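## Task

Take the mug from its current closet shelf and set it on the third shelf counting up from the bottom, then close the closet fully. The mug must end upright, must not drop more than a few centimetres or be struck hard, and must stay put without the robot holding it. The robot itself must not tip over or finish leaning.

## Robot and tools

Robot: a Hello Robot Stretch 3 with one arm. It has a two-wheeled base (0.33 m long, 0.34 m wide), a lift that slides up a mast, and a telescoping arm that reaches out to the robot's RIGHT. The gripper cannot move forward on its own; drive the base for that. The base turns on the spot about the point between its wheels, 0.05 m behind its front edge, and cannot move sideways. Stowed (arm in, wrist folded), a turn sweeps a circle of radius 0.28 m; an unfolded level gripper reaches outside it.

Frames: the base frame has its origin on the floor between the wheels, x forward, y left, z up. hand_pose is reported in it, at the point where closed fingertips meet. The odometry frame is the base frame as it was at the start; heading is positive to the left, -3.142 to 3.142.

Cameras: head_camera and nav_camera are on the head and aim with head_pan_rad and head_tilt_rad; wrist_camera rides on the gripper. Every successful execute_actions result carries one image per camera, taken when the call ends.

execute_actions takes "actions", a list run in order (empty list = just look). Each action may hold "robot" (a command), "steps" (1 to 450 control steps at 30 per second; default 1) and "until" (stop the action early once its conditions all hold). {"steps": n} alone waits. A command object can contain:
- "base": exactly one of {"translate_m": d}, a straight drive offset in metres from where the base is when the command starts (forward positive, |d| at most 1), or {"rotate_rad": d}, a turn offset in radians (left/counter-clockwise positive, |d| at most 3.2).
- "joints": absolute targets by name; unnamed joints keep their goals. Ranges: lift_m 0 to 1.1 (arm height); arm_m 0 to 0.52 (extension); wrist_yaw_rad -1.345 to 4.42 (0 along the arm, positive toward the front, 3.0 folded over the base); wrist_pitch_rad -1.57 to 0.451 (0 level, negative tips fingertips down); wrist_roll_rad -2.911 to 2.911 (0 fingers side by side); gripper_m -0.089 to 0.179 (larger is wider; the actual fingertip gap is less, by 0.007 nearly closed to 0.025 wide open, zero below 0.007); head_pan_rad -3.953 to 1.73 (0 forward, positive left, -1.57 toward the arm); head_tilt_rad -1.53 to 0.419 (negative looks down).
- "contact_limits": {"arm_m": e}, motor effort percent 1 to 100 at which the arm halts; lower is gentler, too low halts at once. Lasts until the arm's next command.
Instead of one command, "robot" may be a list of up to 8 commands and {"pause_s": s} entries (s at most 15), run one after another; the next starts only when the previous ended "done" (off_target also passes for base and gripper). {"robot": {"stop": true}} brakes everything and clears the queue. Any new command acts immediately and discards an older queue's remainder. An invalid call or out-of-range number rejects the whole call.

To wait for all motion to finish, use "steps": 450 with "until": {"robot": {"status": "ended"}}. Other conditions compare fields, e.g. {"lift_m": [">", 0.3]} or {"base_status": ["!=", "moving"]}; {"any": {"status": "ended"}} fires when the first motion or queue ends. Don't wait on "=" to a reading; "done" means within tolerance.

zoom_image: {"camera": one of head_camera, nav_camera, wrist_camera, "region": [x0, y0, x1, y1]} in pixels of that camera's last image, top-left origin, at most 504 by 504.

finished_scene: {"scene": n}, irreversible; call only after every motion has ended and the result is stable without the robot holding anything.

Result lines: base_status shows progress and goal of the drive; joint_goals, joint_status (moving, done, off_target, contact_stop, time_out, stopped, not_commanded, torque_fault), measured_speeds, refusals/queue/queue_left. on_its_own appears when the robot changed a goal itself, a joint is slack or its servo is off, a motor at rest shows unusual effort (likely pushing or loaded), or base_tilt has shifted 3 degrees or more from the start. motor_effort is percent, positive toward higher values, with peak in brackets; readings are rough. lidar_m gives 12 distances in 30-degree sectors from straight ahead counter-clockwise (4th left, 7th behind, 10th right), in a plane 0.17 m high. wrist_depth_mm and head_depth_mm are 7x7 grids of median depths in mm. base_tilt is in degrees (forward/right positive). refused:/dropped: lines count from 0.

Gripper: to hold, command gripper_m below the object's width; to let go, command at least 0.02 above where the pads met it. Neither the reading nor "done" proves a grasp; check images and depth. Re-squeeze with a different value.

Safe wrist moves: fold or unfold only with lift_m 0.32 to 0.95, wrist_pitch_rad -0.4, roll near 0; once folded lift may go to 0.25. With yaw below -0.4 keep pitch at -0.5 or lower. Fast base speed needs lift_m under 0.30, arm_m under 0.03 and yaw above 2.54.

Avoid: pushing the arm into something rigid when the gripper is above about 0.45 m, pushing again after a contact_stop, driving while gripping or pushing something fixed, snagging furniture (especially reversing). If tilted, undo the last move in small steps, free the gripper, and lower lift_m to about 0.2. Hard wrist loads can switch a servo off for 10 s. Place objects gently and upright, release, back away, and make sure the closet door is fully shut by itself. Loose objects may be nudged occasionally.

Each tool is called after "Call:" as a command line: name --argument value for each argument, lists and objects as JSON in quotes; but a table of rows of numbers goes row by row, as --pt "numbers of a row", without its own name.

## Session

Call:
execute_actions --actions '[]'

Scene clock: 0.00 s.
robot.base_odometry: x=+0.000 y=+0.000 heading=+0.000 (m, m, rad; robot's odometry frame)
robot.turned_by_wheels: +0.000 (rad since the last result)
robot.turned_by_imu: +0.000 (rad since the last result)
robot.base_tilt: forward=+0.7 right=-1.2 (deg)
robot.lidar_m: 1.40 1.36 1.43 1.53 1.50 1.58 2.48 2.41 2.53 2.61 2.12 1.84
robot.head_depth_mm: 1739 1719 1722 1732 1734 1734 1724 / 1651 1628 1625 1614 1620 1635 1625 / 1567 1533 1537 1532 1540 1538 1533 / 1460 1445 1450 1449 1448 1457 1456 / 1404 1401 1405 1409 1396 1403 1396 / 1336 1334 1337 1333 1335 1331 1339 / 1273 1273 1272 1275 1274 1280 1273
robot.base_status: not_commanded
robot.joint_positions: lift_m=+0.349 arm_m=+0.002 wrist_yaw_rad=+2.954 wrist_pitch_rad=-0.401 wrist_roll_rad=-0.015 gripper_m=+0.037 head_pan_rad=-0.020 head_tilt_rad=+0.011
robot.joint_goals: lift_m=+0.349 arm_m=+0.002 wrist_yaw_rad=+2.954 wrist_pitch_rad=-0.401 wrist_roll_rad=-0.015 gripper_m=+0.037 head_pan_rad=-0.020 head_tilt_rad=+0.011
robot.joint_status: lift_m=not_commanded arm_m=not_commanded wrist_yaw_rad=not_commanded wrist_pitch_rad=not_commanded wrist_roll_rad=not_commanded gripper_m=not_commanded head_pan_rad=not_commanded head_tilt_rad=not_commanded
robot.measured_speeds: translate_m=+0.000 rotate_rad=+0.000 lift_m=+0.000 arm_m=+0.000 wrist_yaw_rad=+0.000 wrist_pitch_rad=+0.000 wrist_roll_rad=+0.000 head_pan_rad=+0.000 head_tilt_rad=+0.000
robot: refusals=0 queue=idle queue_left=0
robot.motor_effort: left_wheel=+0 right_wheel=+0 lift_m=+25 arm_m=+1 wrist_yaw_rad=+0 wrist_pitch_rad=+6 wrist_roll_rad=+0 gripper_m=+0 head_pan_rad=+1 head_tilt_rad=+2 (%)
robot.hand_pose: x=+0.0209 y=+0.0754 z=+0.3656 quat_wxyz=(+0.205, +0.698, +0.077, +0.682) (m; robot's base frame)
robot.wrist_depth_mm: - - - - - - - / - - - - - - - / - - - - - - - / 969 969 970 976 959 951 955 / 754 757 746 785 754 739 742 / 612 614 - 618 635 601 614 / 520 522 - 537 502 514 512
pictures: head_camera (sideways: a quarter turn clockwise sets it upright), nav_camera (sideways: a quarter turn counterclockwise sets it upright), wrist_camera
Images, in order (width x height): head_camera 896x504, nav_camera 672x504, wrist_camera 644x364.

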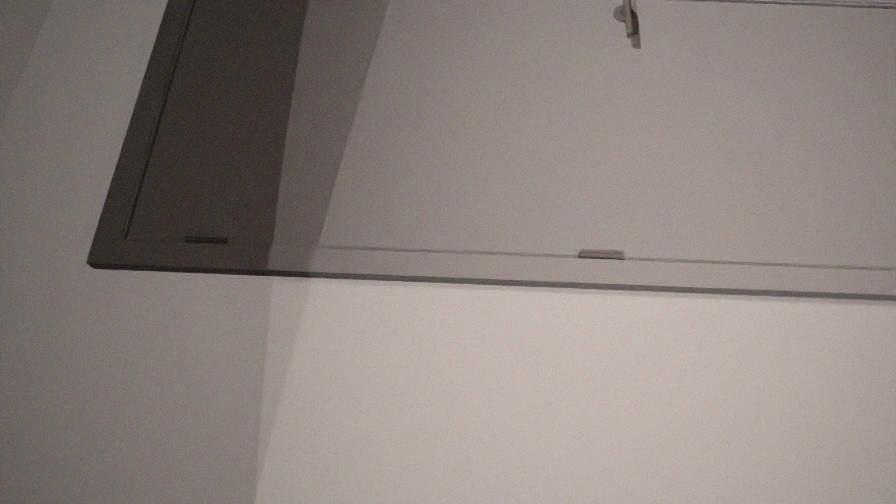

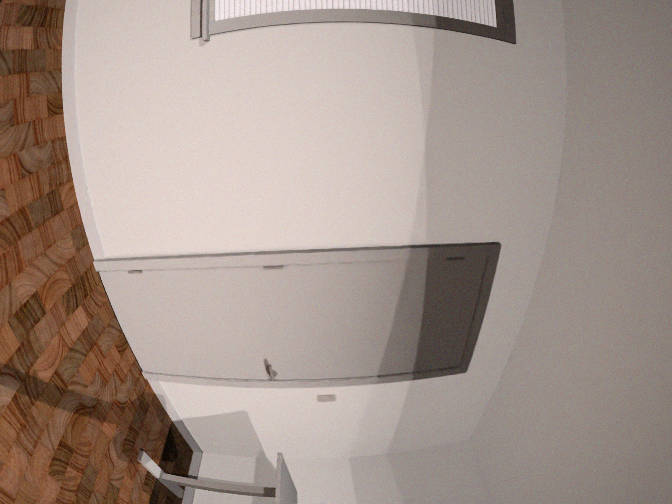

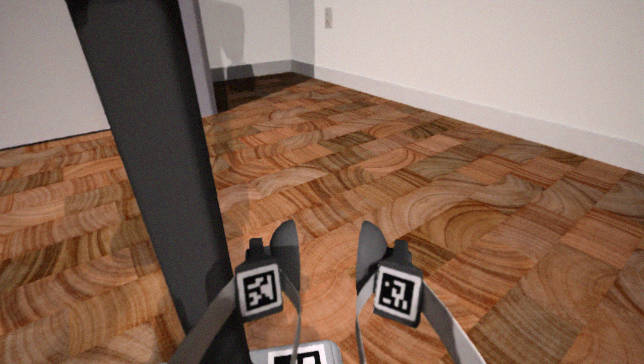

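Call:
execute_actions --actions '[{"robot":{"joints":{"head_pan_rad":-0.3,"head_tilt_rad":-0.25}},"steps":90,"until":{"robot":{"status":"ended"}}}]'

Call:
zoom_image --camera "head_camera" --region '[500,100,800,330]'

Scene clock: 2.50 s.
robot.base_odometry: x=+0.000 y=+0.000 heading=+0.000 (m, m, rad; robot's odometry frame)
robot.turned_by_wheels: +0.000 (rad since the last result)
robot.turned_by_imu: +0.000 (rad since the last result)
robot.base_tilt: forward=+0.6 right=-1.2 (deg)
robot.lidar_m: 1.40 1.36 1.43 1.53 1.51 1.58 2.49 2.42 2.53 2.62 2.12 1.84
robot.head_depth_mm: 2161 2269 2446 2596 2743 2217 1681 / 1925 2026 2143 2276 2430 2206 1684 / 1700 1794 1889 2013 2164 2134 1663 / 1577 1649 1718 1817 1919 1997 1665 / 1451 1510 1580 1643 1739 1820 1665 / 1345 1395 1450 1515 1588 1660 1657 / 1249 1294 1355 1399 1463 1533 1570
robot.base_status: not_commanded
robot.joint_positions: lift_m=+0.349 arm_m=+0.002 wrist_yaw_rad=+2.954 wrist_pitch_rad=-0.401 wrist_roll_rad=-0.015 gripper_m=+0.037 head_pan_rad=-0.293 head_tilt_rad=-0.246
robot.joint_goals: lift_m=+0.349 arm_m=+0.002 wrist_yaw_rad=+2.954 wrist_pitch_rad=-0.401 wrist_roll_rad=-0.015 gripper_m=+0.037 head_pan_rad=-0.300 head_tilt_rad=-0.250
robot.joint_status: lift_m=not_commanded arm_m=not_commanded wrist_yaw_rad=not_commanded wrist_pitch_rad=not_commanded wrist_roll_rad=not_commanded gripper_m=not_commanded head_pan_rad=done head_tilt_rad=done
robot.measured_speeds: translate_m=+0.000 rotate_rad=+0.000 lift_m=+0.000 arm_m=+0.000 wrist_yaw_rad=+0.000 wrist_pitch_rad=+0.000 wrist_roll_rad=+0.000 head_pan_rad=+0.000 head_tilt_rad=+0.000
robot: refusals=0 queue=done queue_left=0
robot.motor_effort: left_wheel=+0(0) right_wheel=+0(0) lift_m=+25(25) arm_m=+0(0) wrist_yaw_rad=-1(0) wrist_pitch_rad=+7(6) wrist_roll_rad=+0(0) gripper_m=+0(1) head_pan_rad=-2(18) head_tilt_rad=-1(16) (%)
robot.hand_pose: x=+0.0209 y=+0.0754 z=+0.3656 quat_wxyz=(+0.205, +0.698, +0.077, +0.682) (m; robot's base frame)
robot.wrist_depth_mm: - - - - - - - / - - - - - - - / - - - - - - - / 970 967 987 986 960 963 971 / 747 758 756 793 761 752 741 / 611 613 - 617 635 613 606 / 511 518 - 540 499 514 511
pictures: head_camera (sideways: a quarter turn clockwise sets it upright), nav_camera (sideways: a quarter turn counterclockwise sets it upright), wrist_camera
camera_calibration (this result's frames):
head_camera: T_world_to_cam=[[-0.209618, 0.0302312, -0.977316, 1.28645], [0.268668, 0.96283, -0.0278417, 0.0447472], [0.940148, -0.26841, -0.209948, 0.226029], [0, 0, 0, 1]] pos_world=[0.0451408, -0.0213065, 1.30597]
nav_camera: T_world_to_cam=[[0.197827, -0.105875, 0.974503, -1.22727], [-0.269079, -0.961826, -0.0498737, 0.116041], [0.942582, -0.252352, -0.218763, 0.234559], [0, 0, 0, 1]] pos_world=[0.0529205, 0.0408652, 1.25308]
Images, in order (width x height): head_camera 896x504, nav_camera 672x504, wrist_camera 644x364.

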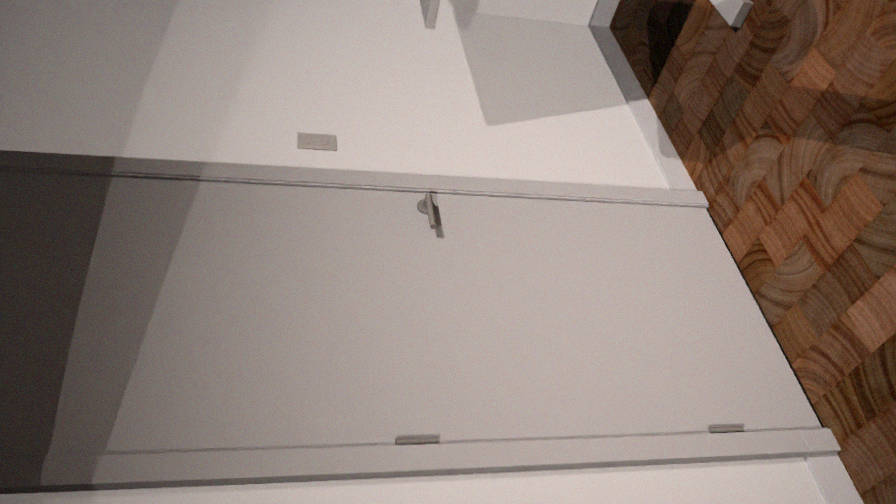

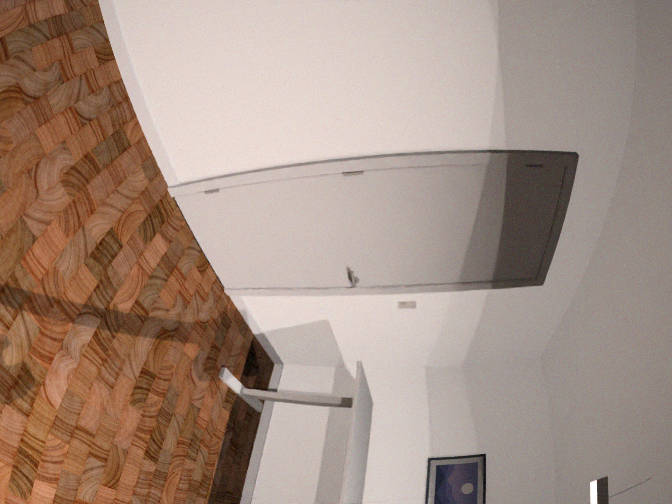

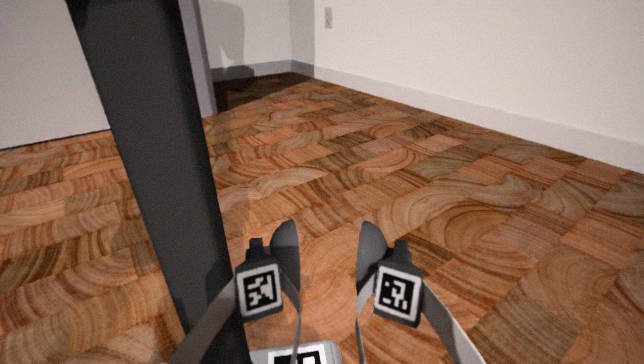

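Region (500, 100, 800, 330) of head_camera's 896x504 image, scaled by 1.680, with more detail than that image has; it fills the top 386 rows of this view, and the rest is white.

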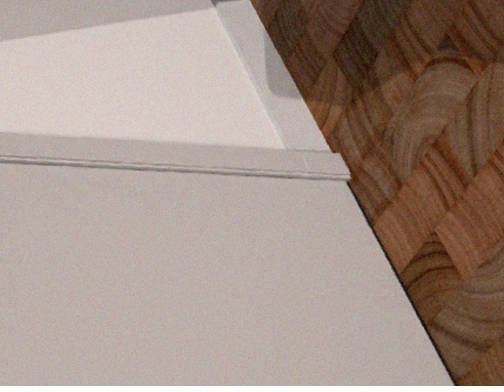

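Call:
execute_actions --actions '[{"robot":[{"base":{"rotate_rad":-0.686},"joints":{"lift_m":0.29}},{"base":{"translate_m":1.0}},{"base":{"translate_m":0.466}},{"base":{"rotate_rad":2.711}},{"joints":{"lift_m":0.9,"head_pan_rad":-1.57,"head_tilt_rad":-0.5}},{"joints":{"wrist_yaw_rad":0,"wrist_pitch_rad":-0.4}},{"joints":{"wrist_pitch_rad":0,"wrist_roll_rad":1.57,"gripper_m":0.1}}],"steps":450,"until":{"robot":{"status":"ended"}}},{"steps":450,"until":{"robot":{"status":"ended"}}}]'

Scene clock: 28.83 s.
robot.base_odometry: x=+1.134 y=-0.929 heading=+2.025 (m, m, rad; robot's odometry frame)
robot.turned_by_wheels: +2.025 (rad since the last result)
robot.turned_by_imu: +1.983 (rad since the last result)
robot.base_tilt: forward=+0.7 right=-1.2 (deg)
robot.lidar_m: 2.59 2.97 3.15 2.98 1.20 1.26 1.20 0.76 0.83 0.77 0.79 1.03
robot.head_depth_mm: 644 698 761 836 926 1042 - / 621 671 741 826 920 1045 1143 / 630 685 746 810 906 - - / 632 685 747 811 912 1023 - / 634 688 749 825 913 1032 1171 / 636 688 751 828 917 1034 1175 / 636 690 752 828 921 1032 1185
robot.base_status: done (rotate_rad +2.7109 of +2.7110)
robot.joint_positions: lift_m=+0.900 arm_m=+0.002 wrist_yaw_rad=+0.002 wrist_pitch_rad=-0.026 wrist_roll_rad=+1.568 gripper_m=+0.100 head_pan_rad=-1.563 head_tilt_rad=-0.493
robot.joint_goals: lift_m=+0.900 arm_m=+0.002 wrist_yaw_rad=+0.000 wrist_pitch_rad=+0.000 wrist_roll_rad=+1.570 gripper_m=+0.100 head_pan_rad=-1.570 head_tilt_rad=-0.500
robot.joint_status: lift_m=done arm_m=not_commanded wrist_yaw_rad=done wrist_pitch_rad=done wrist_roll_rad=done gripper_m=done head_pan_rad=done head_tilt_rad=done
robot.measured_speeds: translate_m=+0.000 rotate_rad=+0.000 lift_m=+0.000 arm_m=+0.000 wrist_yaw_rad=+0.000 wrist_pitch_rad=+0.000 wrist_roll_rad=+0.000 head_pan_rad=+0.000 head_tilt_rad=+0.000
robot: refusals=0 queue=done queue_left=0
robot.motor_effort: left_wheel=-2(14) right_wheel=+2(11) lift_m=+29(32) arm_m=+0(0) wrist_yaw_rad=-2(5) wrist_pitch_rad=+12(15) wrist_roll_rad=+1(2) gripper_m=+0(90) head_pan_rad=-3(33) head_tilt_rad=-3(17) (%)
robot.hand_pose: x=-0.0207 y=-0.4027 z=+1.0076 quat_wxyz=(+0.002, +0.001, -1.000, -0.013) (m; robot's base frame)
robot.wrist_depth_mm: 534 528 527 531 529 530 523 / 537 542 540 541 535 530 537 / 520 514 514 514 515 511 510 / 541 538 534 536 533 531 534 / 547 551 549 538 543 545 539 / 558 552 562 559 560 554 552 / 574 566 568 572 564 564 561
pictures: head_camera (sideways: a quarter turn clockwise sets it upright), nav_camera (sideways: a quarter turn counterclockwise sets it upright), wrist_camera
camera_calibration (this result's frames):
head_camera: T_world_to_cam=[[-0.0350299, 0.441865, -0.896397, 1.17974], [0.999157, 0.0346855, -0.0219479, 0.0326101], [0.021394, -0.896411, -0.442708, 0.534555], [0, 0, 0, 1]] pos_world=[-0.0026927, -0.0432363, 1.29488]
nav_camera: T_world_to_cam=[[-0.0407206, -0.451995, 0.891091, -1.11693], [-0.998469, -0.0150067, -0.0532395, 0.124855], [0.0374363, -0.891894, -0.450692, 0.541918], [0, 0, 0, 1]] pos_world=[0.058895, -0.0196378, 1.24617]
wrist_camera: T_world_to_cam=[[-0.013622, 0.00609508, -0.999889, 1.01594], [0.98976, 0.142182, -0.0126173, 0.124934], [0.142089, -0.989822, -0.00796947, -0.219376], [0, 0, 0, 1]] pos_world=[-0.0786446, -0.241099, 1.01566]
Images, in order (width x height): head_camera 896x504, nav_camera 672x504, wrist_camera 644x364.

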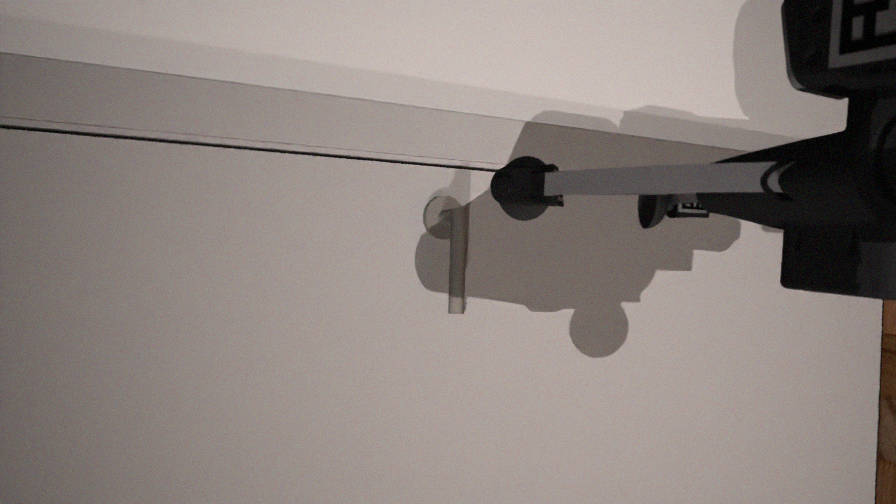

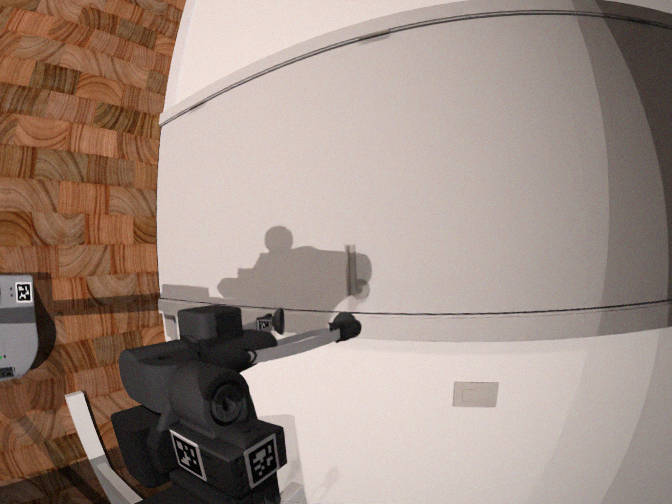

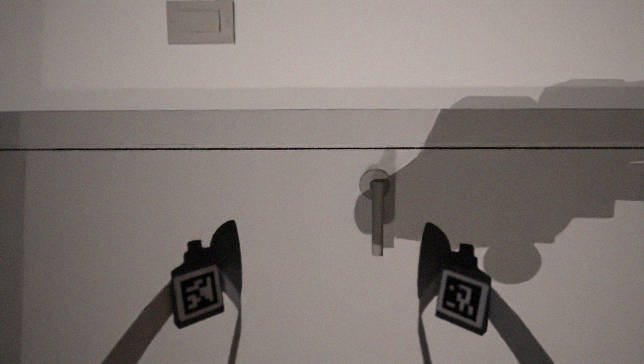

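Call:
execute_actions --actions '[{"robot":{"base":{"translate_m":0.095},"joints":{"lift_m":0.823,"arm_m":0.27}},"steps":450,"until":{"robot":{"status":"ended"}}}]'

Scene clock: 32.70 s.
robot.base_odometry: x=+1.093 y=-0.843 heading=+2.025 (m, m, rad; robot's odometry frame)
robot.turned_by_wheels: +0.000 (rad since the last result)
robot.turned_by_imu: +0.001 (rad since the last result)
robot.base_tilt: forward=+0.7 right=-1.2 (deg)
robot.lidar_m: 2.57 2.88 3.16 2.98 1.26 1.27 1.29 0.85 0.80 0.77 0.79 1.06
robot.head_depth_mm: 621 669 726 807 896 - 1206 / 627 679 737 805 - 1050 1162 / 627 679 742 793 - 1054 1162 / 629 681 742 816 893 1017 1162 / 628 682 746 817 911 1021 1168 / 629 683 747 822 912 1026 1170 / 632 686 748 823 913 1028 1177
robot.base_status: done (translate_m +0.0950 of +0.0950)
robot.joint_positions: lift_m=+0.823 arm_m=+0.270 wrist_yaw_rad=+0.002 wrist_pitch_rad=-0.024 wrist_roll_rad=+1.568 gripper_m=+0.100 head_pan_rad=-1.563 head_tilt_rad=-0.494
robot.joint_goals: lift_m=+0.823 arm_m=+0.270 wrist_yaw_rad=+0.000 wrist_pitch_rad=+0.000 wrist_roll_rad=+1.570 gripper_m=+0.100 head_pan_rad=-1.570 head_tilt_rad=-0.500
robot.joint_status: lift_m=done arm_m=done wrist_yaw_rad=done wrist_pitch_rad=done wrist_roll_rad=done gripper_m=done head_pan_rad=done head_tilt_rad=done
robot.measured_speeds: translate_m=+0.000 rotate_rad=+0.000 lift_m=+0.000 arm_m=+0.000 wrist_yaw_rad=+0.000 wrist_pitch_rad=+0.000 wrist_roll_rad=+0.000 head_pan_rad=+0.000 head_tilt_rad=+0.000
robot: refusals=0 queue=done queue_left=0
robot.motor_effort: left_wheel=-2(4) right_wheel=+2(6) lift_m=+20(30) arm_m=+3(4) wrist_yaw_rad=-2(2) wrist_pitch_rad=+11(12) wrist_roll_rad=+1(1) gripper_m=+0(0) head_pan_rad=-2(2) head_tilt_rad=-2(2) (%)
robot.hand_pose: x=-0.0209 y=-0.6703 z=+0.9314 quat_wxyz=(+0.002, +0.001, -1.000, -0.012) (m; robot's base frame)
robot.wrist_depth_mm: 238 239 237 238 237 236 235 / 254 254 255 252 251 252 251 / 259 259 258 249 255 255 255 / 264 264 263 262 261 260 260 / 270 266 265 266 265 266 263 / 273 273 272 272 271 269 269 / 279 278 277 276 276 276 276
pictures: head_camera (sideways: a quarter turn clockwise sets it upright), nav_camera (sideways: a quarter turn counterclockwise sets it upright), wrist_camera
camera_calibration (this result's frames):
head_camera: T_world_to_cam=[[-0.0349648, 0.442096, -0.896286, 1.17959], [0.999162, 0.0345399, -0.0219411, 0.0326013], [0.0212575, -0.896303, -0.442933, 0.534849], [0, 0, 0, 1]] pos_world=[-0.00269926, -0.0432332, 1.29487]
nav_camera: T_world_to_cam=[[-0.0407872, -0.452212, 0.890977, -1.11678], [-0.998471, -0.0148423, -0.0532413, 0.124858], [0.0373005, -0.891787, -0.450916, 0.54221], [0, 0, 0, 1]] pos_world=[0.058892, -0.0196318, 1.24616]
wrist_camera: T_world_to_cam=[[-0.0131149, 0.00457781, -0.999904, 0.940429], [0.989867, 0.14146, -0.0123356, 0.161443], [0.14139, -0.989933, -0.00638665, -0.486329], [0, 0, 0, 1]] pos_world=[-0.0787118, -0.508577, 0.939224]
Images, in order (width x height): head_camera 896x504, nav_camera 672x504, wrist_camera 644x364.

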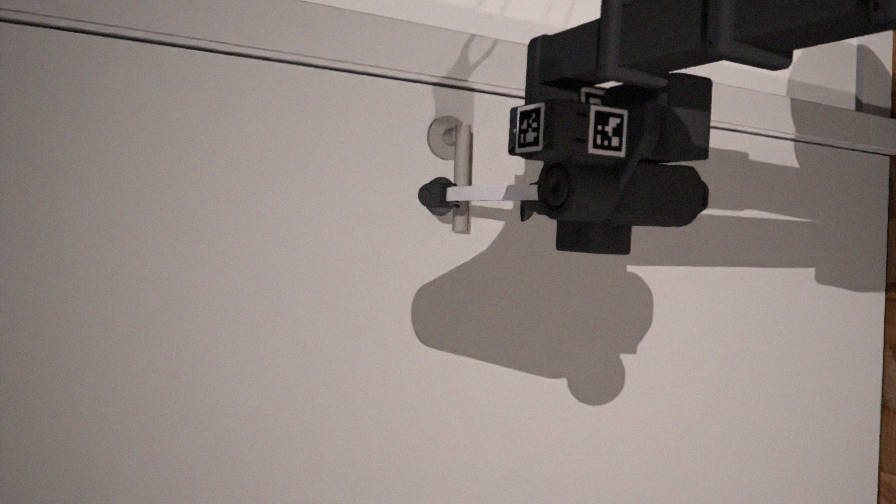

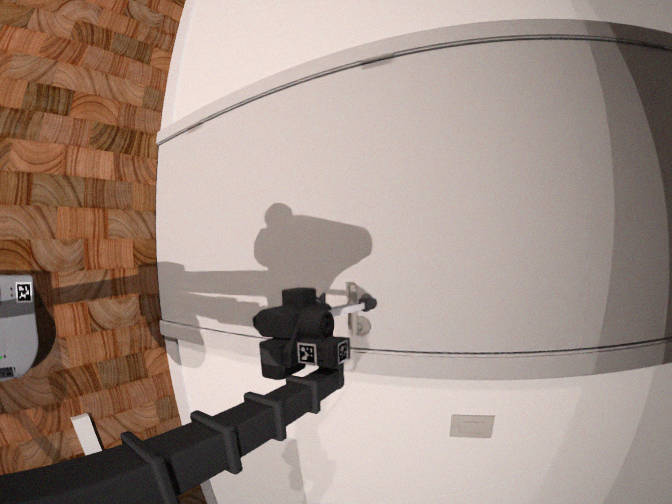

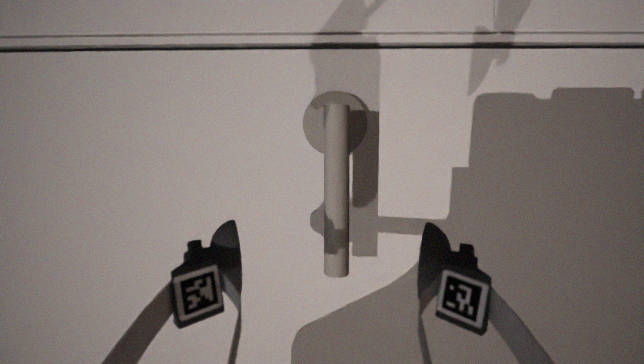

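Call:
execute_actions --actions '[{"robot":[{"joints":{"arm_m":0.315}},{"joints":{"gripper_m":-0.04}},{"pause_s":0.5},{"joints":{"lift_m":0.78}},{"joints":{"arm_m":0.25}}],"steps":450,"until":{"robot":{"status":"ended"}}}]'

Scene clock: 39.77 s.
robot.base_odometry: x=+1.093 y=-0.843 heading=+2.025 (m, m, rad; robot's odometry frame)
robot.turned_by_wheels: +0.000 (rad since the last result)
robot.turned_by_imu: +0.001 (rad since the last result)
robot.base_tilt: forward=+0.8 right=-1.2 (deg)
robot.lidar_m: 2.57 2.87 3.17 2.98 1.26 1.28 1.29 0.85 0.80 0.77 0.79 1.06
robot.head_depth_mm: 620 668 727 808 912 - - / 626 678 738 803 875 - 1161 / 626 681 742 802 888 - 1161 / 628 681 743 814 895 1041 1163 / 629 683 743 818 909 1022 1172 / 630 682 747 819 911 1027 1180 / 631 685 748 822 915 1027 1174
robot.base_status: done (translate_m +0.0950 of +0.0950)
robot.joint_positions: lift_m=+0.780 arm_m=+0.250 wrist_yaw_rad=+0.001 wrist_pitch_rad=-0.015 wrist_roll_rad=+1.569 gripper_m=-0.039 head_pan_rad=-1.563 head_tilt_rad=-0.495
robot.joint_goals: lift_m=+0.780 arm_m=+0.250 wrist_yaw_rad=+0.000 wrist_pitch_rad=+0.000 wrist_roll_rad=+1.570 gripper_m=-0.040 head_pan_rad=-1.570 head_tilt_rad=-0.500
robot.joint_status: lift_m=done arm_m=done wrist_yaw_rad=done wrist_pitch_rad=done wrist_roll_rad=done gripper_m=done head_pan_rad=done head_tilt_rad=done
robot.measured_speeds: translate_m=+0.000 rotate_rad=+0.000 lift_m=+0.000 arm_m=+0.000 wrist_yaw_rad=+0.000 wrist_pitch_rad=+0.000 wrist_roll_rad=+0.000 head_pan_rad=+0.000 head_tilt_rad=+0.000
robot: refusals=0 queue=done queue_left=0
robot.motor_effort: left_wheel=-1(3) right_wheel=+1(4) lift_m=+20(22) arm_m=-2(6) wrist_yaw_rad=-1(2) wrist_pitch_rad=+7(32) wrist_roll_rad=+1(1) gripper_m=-16(99) head_pan_rad=-3(2) head_tilt_rad=-1(2) (%)
robot.hand_pose: x=-0.0211 y=-0.6511 z=+0.8907 quat_wxyz=(+0.002, +0.000, -1.000, -0.008) (m; robot's base frame)
robot.wrist_depth_mm: 260 259 257 257 255 252 252 / 277 275 271 271 272 268 268 / 278 279 278 275 276 273 272 / 284 285 282 280 281 279 278 / 291 289 286 284 285 283 282 / 296 295 293 - 288 289 289 / 303 300 300 297 295 292 292
pictures: head_camera (sideways: a quarter turn clockwise sets it upright), nav_camera (sideways: a quarter turn counterclockwise sets it upright), wrist_camera
camera_calibration (this result's frames):
head_camera: T_world_to_cam=[[-0.0349465, 0.443281, -0.895701, 1.17883], [0.999164, 0.0345071, -0.0219057, 0.0325551], [0.0211977, -0.895718, -0.444117, 0.53639], [0, 0, 0, 1]] pos_world=[-0.002702, -0.0432234, 1.29481]
nav_camera: T_world_to_cam=[[-0.0408061, -0.453386, 0.89038, -1.116], [-0.998473, -0.0147104, -0.0532506, 0.12487], [0.0372409, -0.891193, -0.452094, 0.543743], [0, 0, 0, 1]] pos_world=[0.0588902, -0.0195614, 1.24613]
wrist_camera: T_world_to_cam=[[-0.0129263, -0.00420932, -0.999908, 0.893879], [0.989999, 0.140438, -0.0133894, 0.158736], [0.140481, -0.990081, 0.00235189, -0.475478], [0, 0, 0, 1]] pos_world=[-0.0787981, -0.489291, 0.89704]
Images, in order (width x height): head_camera 896x504, nav_camera 672x504, wrist_camera 644x364.

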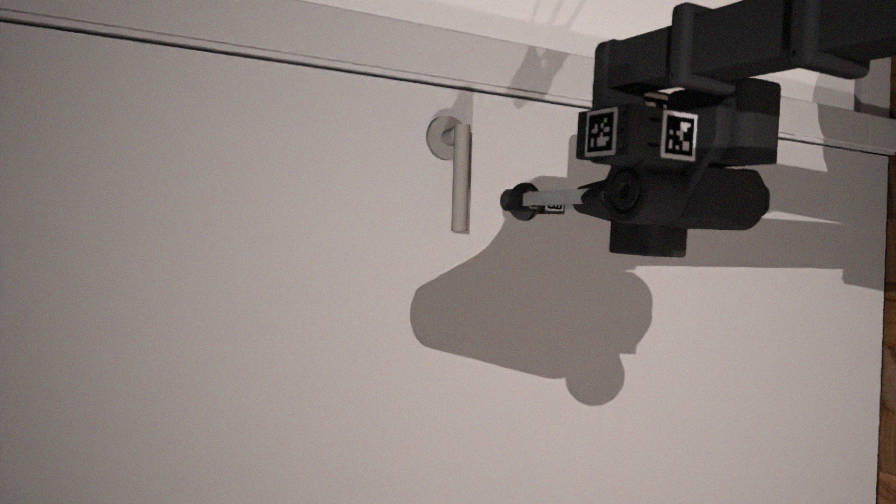

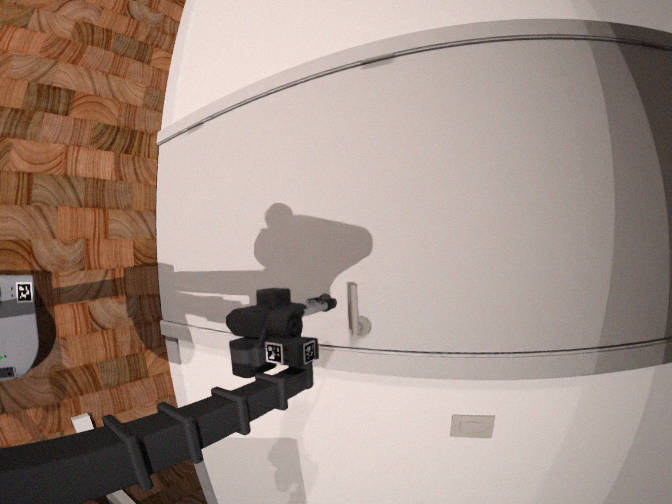

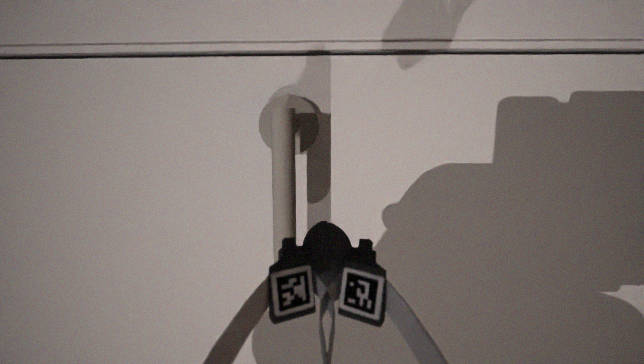

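Call:
execute_actions --actions '[{"robot":[{"joints":{"gripper_m":0.1,"lift_m":0.823},"base":{"translate_m":-0.02}},{"joints":{"arm_m":0.345},"contact_limits":{"arm_m":15}},{"joints":{"gripper_m":-0.03}},{"pause_s":0.5}],"steps":450,"until":{"robot":{"status":"ended"}}}]'

Call:
execute_actions --actions '[{"robot":{"joints":{"lift_m":0.78}},"steps":450,"until":{"robot":{"status":"ended"}}}]'

Scene clock: 46.53 s.
robot.base_odometry: x=+1.102 y=-0.861 heading=+2.025 (m, m, rad; robot's odometry frame)
robot.turned_by_wheels: +0.000 (rad since the last result)
robot.turned_by_imu: +0.001 (rad since the last result)
robot.base_tilt: forward=+0.7 right=-1.1 (deg)
robot.lidar_m: 2.58 2.90 3.14 2.98 1.25 1.27 1.27 0.83 0.83 0.77 0.79 1.07
robot.head_depth_mm: 618 665 736 821 894 - 1195 / 627 679 737 796 - 1013 1165 / 626 679 741 793 - 1018 1165 / 628 681 743 815 921 1019 1170 / 629 681 741 819 909 1021 1171 / 631 683 745 820 910 1028 1178 / 631 685 747 821 914 1030 1180
robot.base_status: done (translate_m -0.0200 of -0.0200)
robot.joint_positions: lift_m=+0.823 arm_m=+0.345 wrist_yaw_rad=+0.001 wrist_pitch_rad=-0.036 wrist_roll_rad=+1.569 gripper_m=-0.029 head_pan_rad=-1.563 head_tilt_rad=-0.495
robot.joint_goals: lift_m=+0.823 arm_m=+0.345 wrist_yaw_rad=+0.000 wrist_pitch_rad=+0.000 wrist_roll_rad=+1.570 gripper_m=-0.030 head_pan_rad=-1.570 head_tilt_rad=-0.500
robot.joint_status: lift_m=done arm_m=done wrist_yaw_rad=done wrist_pitch_rad=done wrist_roll_rad=done gripper_m=done head_pan_rad=done head_tilt_rad=done
robot.measured_speeds: translate_m=+0.000 rotate_rad=+0.000 lift_m=+0.000 arm_m=+0.000 wrist_yaw_rad=+0.000 wrist_pitch_rad=+0.000 wrist_roll_rad=+0.000 head_pan_rad=+0.000 head_tilt_rad=+0.000
robot: refusals=0 queue=done queue_left=0
robot.motor_effort: left_wheel=+0(7) right_wheel=+0(4) lift_m=+29(31) arm_m=-3(4) wrist_yaw_rad=-1(1) wrist_pitch_rad=+16(18) wrist_roll_rad=+1(1) gripper_m=-22(99) head_pan_rad=-4(2) head_tilt_rad=-2(1) (%)
robot.contact_limits: arm_m 15 (drawing in: default 18, maximum 30; extending or still: default 25, maximum 41)
robot.hand_pose: x=-0.0211 y=-0.7455 z=+0.9280 quat_wxyz=(+0.002, +0.001, -1.000, -0.018) (m; robot's base frame)
robot.wrist_depth_mm: 165 165 166 166 167 166 167 / 179 179 180 180 180 180 181 / 182 183 182 176 183 183 183 / 185 186 185 178 187 187 187 / 189 189 189 141 190 190 191 / 192 192 192 143 193 194 194 / 196 195 196 195 197 197 197
pictures: head_camera (sideways: a quarter turn clockwise sets it upright), nav_camera (sideways: a quarter turn counterclockwise sets it upright), wrist_camera
camera_calibration (this result's frames):
head_camera: T_world_to_cam=[[-0.0349462, 0.443281, -0.895701, 1.17883], [0.999164, 0.0345063, -0.0219057, 0.032555], [0.021197, -0.895718, -0.444117, 0.53639], [0, 0, 0, 1]] pos_world=[-0.00270203, -0.0432234, 1.29481]
nav_camera: T_world_to_cam=[[-0.0408065, -0.453386, 0.89038, -1.116], [-0.998473, -0.0147095, -0.0532506, 0.12487], [0.0372402, -0.891193, -0.452094, 0.543743], [0, 0, 0, 1]] pos_world=[0.0588902, -0.0195615, 1.24613]
wrist_camera: T_world_to_cam=[[-0.0129542, 0.0162498, -0.999784, 0.945935], [0.989985, 0.140777, -0.0105391, 0.170082], [0.140576, -0.989908, -0.0179108, -0.550136], [0, 0, 0, 1]] pos_world=[-0.0787896, -0.583899, 0.93767]
Images, in order (width x height): head_camera 896x504, nav_camera 672x504, wrist_camera 644x364.

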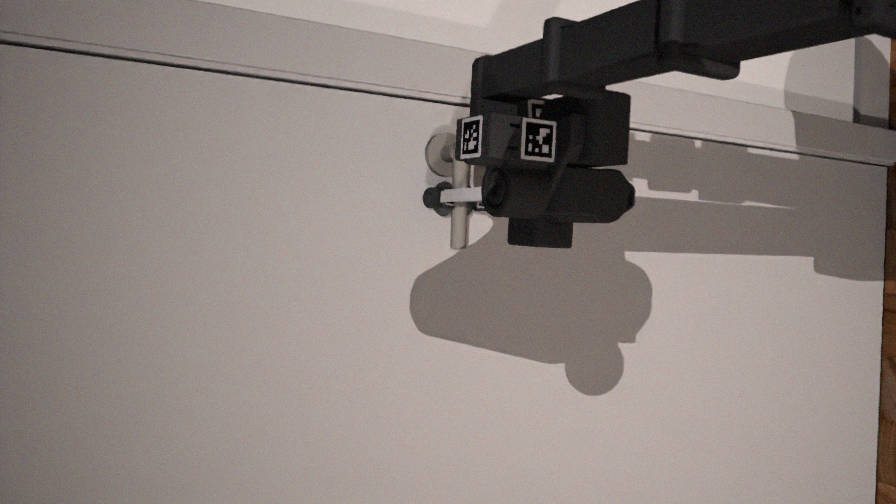

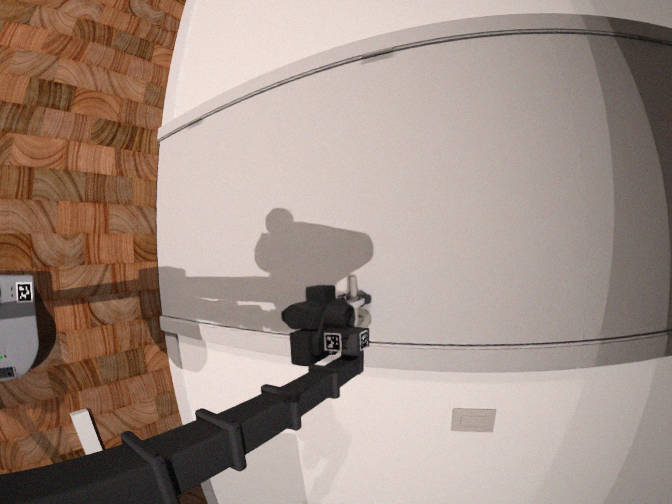

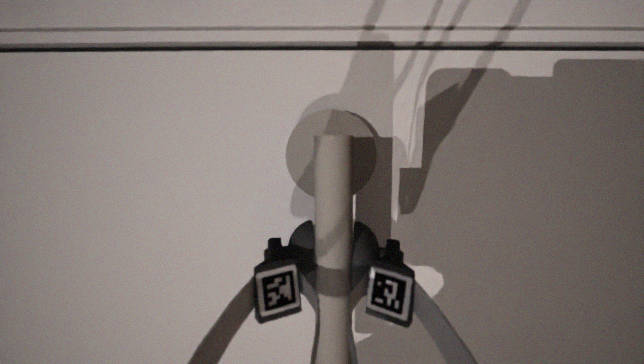

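Scene clock: 47.27 s.
robot.base_odometry: x=+1.102 y=-0.861 heading=+2.025 (m, m, rad; robot's odometry frame)
robot.turned_by_wheels: +0.000 (rad since the last result)
robot.turned_by_imu: +0.000 (rad since the last result)
robot.base_tilt: forward=+0.7 right=-1.2 (deg)
robot.lidar_m: 2.57 2.89 3.15 2.99 1.25 1.27 1.27 0.83 0.83 0.77 0.79 1.07
robot.head_depth_mm: 618 671 737 821 906 - - / 626 681 739 805 - 1010 1161 / 627 682 741 793 - 1026 1165 / 628 681 742 819 908 1019 1168 / 631 684 746 818 908 1024 1169 / 631 685 749 819 912 1023 1182 / 632 686 748 823 916 1031 1179
robot.base_status: done (translate_m -0.0200 of -0.0200)
robot.joint_positions: lift_m=+0.785 arm_m=+0.345 wrist_yaw_rad=+0.001 wrist_pitch_rad=+0.066 wrist_roll_rad=+1.569 gripper_m=-0.029 head_pan_rad=-1.563 head_tilt_rad=-0.495
robot.joint_goals: lift_m=+0.785 arm_m=+0.345 wrist_yaw_rad=+0.000 wrist_pitch_rad=+0.000 wrist_roll_rad=+1.570 gripper_m=-0.030 head_pan_rad=-1.570 head_tilt_rad=-0.500
robot.joint_status: lift_m=contact_stop arm_m=done wrist_yaw_rad=done wrist_pitch_rad=done wrist_roll_rad=done gripper_m=done head_pan_rad=done head_tilt_rad=done
robot.measured_speeds: translate_m=+0.000 rotate_rad=+0.000 lift_m=-0.003 arm_m=+0.000 wrist_yaw_rad=+0.000 wrist_pitch_rad=+0.072 wrist_roll_rad=+0.000 head_pan_rad=+0.000 head_tilt_rad=+0.000
robot: refusals=0 queue=dropped queue_left=0
robot.on_its_own: lift_m is slack since a contact_stop, until your next command for it (your +0.780 is given up); wrist_pitch_rad is at rest, and its effort (-32) is outside its rest range (-20 to +32)
robot.motor_effort: left_wheel=+1(1) right_wheel=-1(1) lift_m=+24(26) arm_m=-3(3) wrist_yaw_rad=-2(1) wrist_pitch_rad=-32(33) wrist_roll_rad=+1(1) gripper_m=-24(24) head_pan_rad=-3(2) head_tilt_rad=-2(2) (%)
robot.contact_limits: arm_m 15 (drawing in: default 18, maximum 30; extending or still: default 25, maximum 41)
robot.hand_pose: x=-0.0211 y=-0.7476 z=+0.9166 quat_wxyz=(+0.001, +0.000, -0.999, +0.033) (m; robot's base frame)
robot.wrist_depth_mm: 180 176 171 166 165 161 156 / 197 191 184 179 174 169 164 / 200 194 188 174 177 171 166 / 204 197 191 174 180 175 169 / 208 201 195 141 183 178 172 / 212 205 199 141 184 181 175 / 216 209 202 193 190 184 179
pictures: head_camera (sideways: a quarter turn clockwise sets it upright), nav_camera (sideways: a quarter turn counterclockwise sets it upright), wrist_camera
camera_calibration (this result's frames):
head_camera: T_world_to_cam=[[-0.0349467, 0.443281, -0.895701, 1.17883], [0.999164, 0.0345076, -0.0219057, 0.032555], [0.0211981, -0.895718, -0.444117, 0.53639], [0, 0, 0, 1]] pos_world=[-0.00270198, -0.0432234, 1.29481]
nav_camera: T_world_to_cam=[[-0.0408059, -0.453386, 0.89038, -1.116], [-0.998473, -0.0147108, -0.0532506, 0.12487], [0.0372413, -0.891193, -0.452094, 0.543743], [0, 0, 0, 1]] pos_world=[0.0588902, -0.0195614, 1.24613]
wrist_camera: T_world_to_cam=[[-0.0128503, -0.0855173, -0.996254, 0.855312], [0.989984, 0.139, -0.0247011, 0.181903], [0.140592, -0.986593, 0.0828746, -0.642312], [0, 0, 0, 1]] pos_world=[-0.0787859, -0.585841, 0.909832]
Images, in order (width x height): head_camera 896x504, nav_camera 672x504, wrist_camera 644x364.

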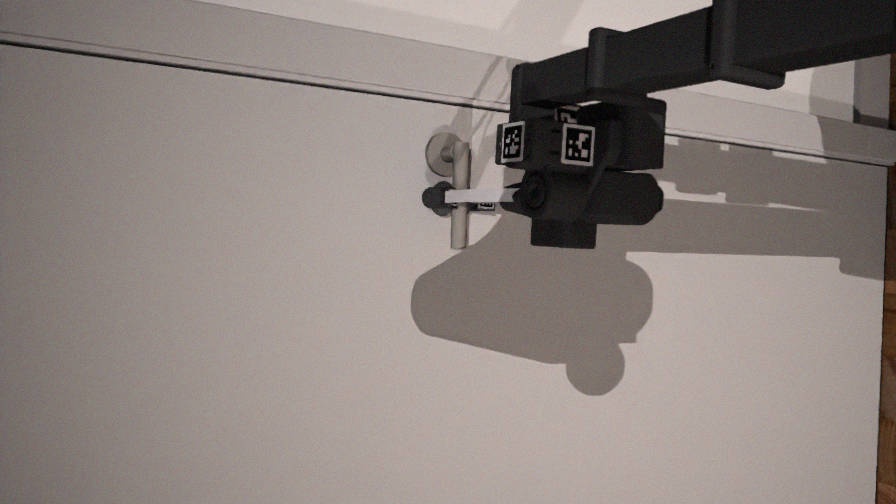

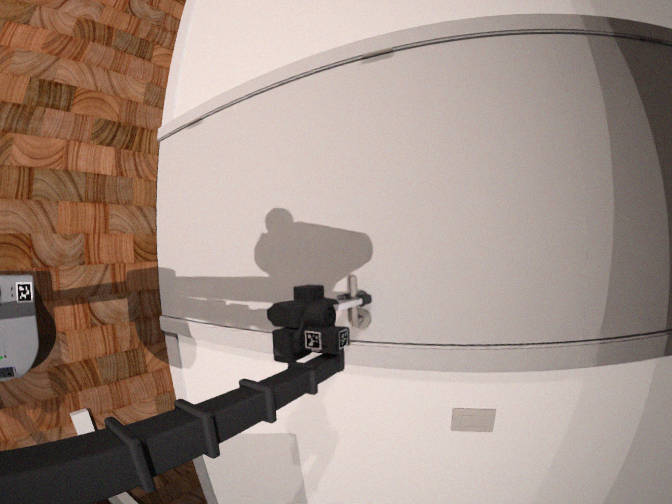

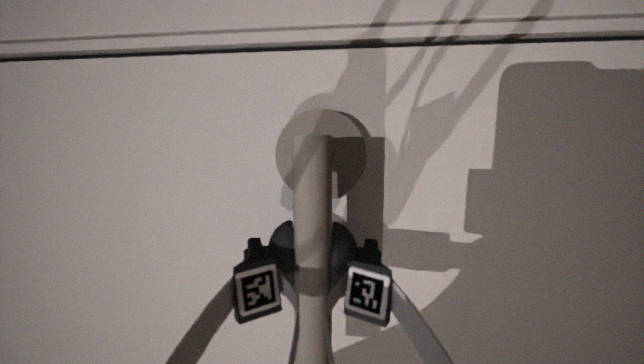

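Call:
execute_actions --actions '[{"robot":[{"joints":{"lift_m":0.82}},{"joints":{"arm_m":0.22},"contact_limits":{"arm_m":30}}],"steps":450,"until":{"robot":{"status":"ended"}}}]'

Scene clock: 51.27 s.
robot.base_odometry: x=+1.102 y=-0.861 heading=+2.025 (m, m, rad; robot's odometry frame)
robot.turned_by_wheels: +0.000 (rad since the last result)
robot.turned_by_imu: +0.001 (rad since the last result)
robot.base_tilt: forward=+0.7 right=-1.2 (deg)
robot.lidar_m: 2.58 2.90 3.16 2.98 1.25 1.27 1.27 0.83 0.83 0.77 0.79 1.07
robot.head_depth_mm: 619 671 736 822 911 - 1190 / 628 678 740 808 862 - 1187 / 628 683 744 795 879 - 1164 / 629 681 743 815 891 1039 1168 / 631 684 745 819 910 1024 1174 / 632 684 748 821 912 1028 1178 / 632 687 747 823 913 1030 1183
robot.base_status: done (translate_m -0.0200 of -0.0200)
robot.joint_positions: lift_m=+0.820 arm_m=+0.220 wrist_yaw_rad=+0.000 wrist_pitch_rad=-0.025 wrist_roll_rad=+1.569 gripper_m=-0.029 head_pan_rad=-1.563 head_tilt_rad=-0.495
robot.joint_goals: lift_m=+0.820 arm_m=+0.220 wrist_yaw_rad=+0.000 wrist_pitch_rad=+0.000 wrist_roll_rad=+1.570 gripper_m=-0.030 head_pan_rad=-1.570 head_tilt_rad=-0.500
robot.joint_status: lift_m=done arm_m=done wrist_yaw_rad=done wrist_pitch_rad=done wrist_roll_rad=done gripper_m=done head_pan_rad=done head_tilt_rad=done
robot.measured_speeds: translate_m=+0.000 rotate_rad=+0.000 lift_m=+0.000 arm_m=+0.000 wrist_yaw_rad=+0.000 wrist_pitch_rad=+0.000 wrist_roll_rad=+0.000 head_pan_rad=+0.000 head_tilt_rad=+0.000
robot: refusals=0 queue=done queue_left=0
robot.motor_effort: left_wheel=-1(2) right_wheel=+1(2) lift_m=+30(30) arm_m=-2(9) wrist_yaw_rad=+0(1) wrist_pitch_rad=+11(31) wrist_roll_rad=+1(1) gripper_m=-13(25) head_pan_rad=-3(3) head_tilt_rad=-2(1) (%)
robot.contact_limits: arm_m 30 (drawing in: default 18, maximum 30; extending or still: default 25, maximum 41)
robot.hand_pose: x=-0.0213 y=-0.6208 z=+0.9277 quat_wxyz=(+0.001, +0.000, -1.000, -0.013) (m; robot's base frame)
robot.wrist_depth_mm: 288 288 288 287 286 286 285 / 298 299 298 296 294 296 294 / 310 308 309 305 307 306 305 / 316 313 314 312 311 311 311 / 321 319 319 318 316 318 317 / 327 325 327 - 321 323 325 / 331 332 330 329 328 328 326
pictures: head_camera (sideways: a quarter turn clockwise sets it upright), nav_camera (sideways: a quarter turn counterclockwise sets it upright), wrist_camera
camera_calibration (this result's frames):
head_camera: T_world_to_cam=[[-0.0349461, 0.443281, -0.895701, 1.17883], [0.999164, 0.0345062, -0.0219057, 0.032555], [0.0211968, -0.895718, -0.444117, 0.53639], [0, 0, 0, 1]] pos_world=[-0.00270204, -0.0432234, 1.29481]
nav_camera: T_world_to_cam=[[-0.0408065, -0.453386, 0.89038, -1.116], [-0.998473, -0.0147094, -0.0532506, 0.12487], [0.03724, -0.891193, -0.452094, 0.543743], [0, 0, 0, 1]] pos_world=[0.0588902, -0.0195615, 1.24613]
wrist_camera: T_world_to_cam=[[-0.0128996, 0.00544524, -0.999902, 0.937053], [0.990093, 0.139902, -0.0120112, 0.153541], [0.139823, -0.99015, -0.00719596, -0.436776], [0, 0, 0, 1]] pos_world=[-0.0788608, -0.459057, 0.935662]
Images, in order (width x height): head_camera 896x504, nav_camera 672x504, wrist_camera 644x364.

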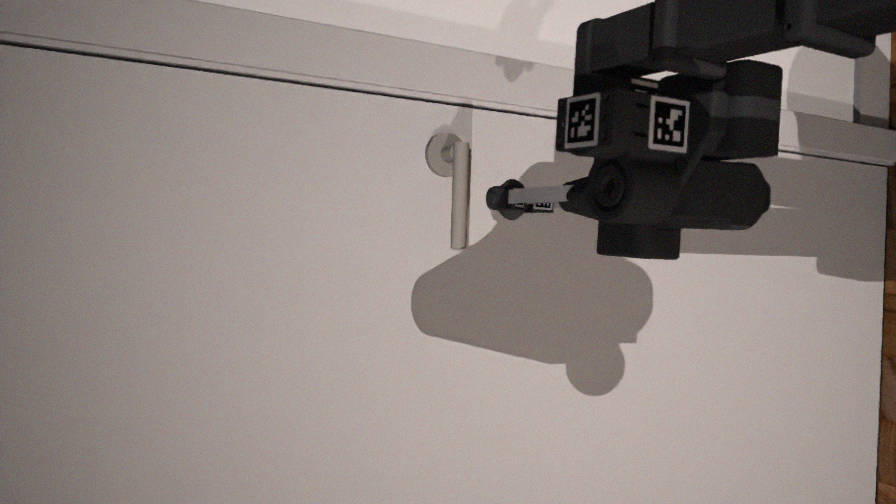

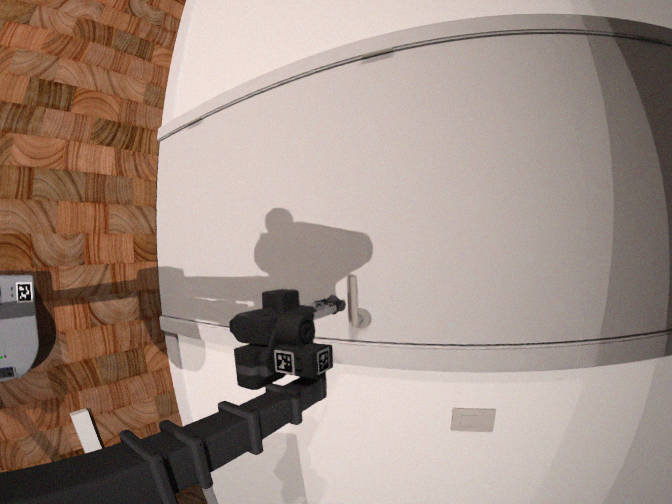

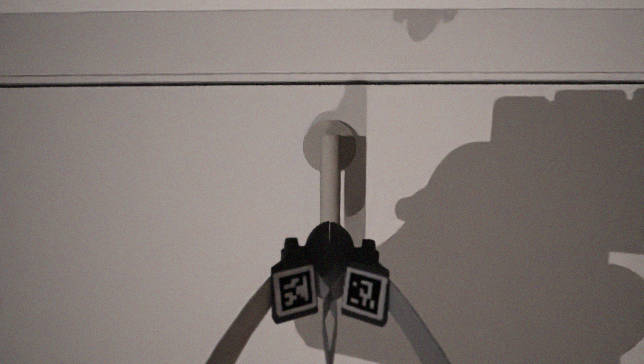

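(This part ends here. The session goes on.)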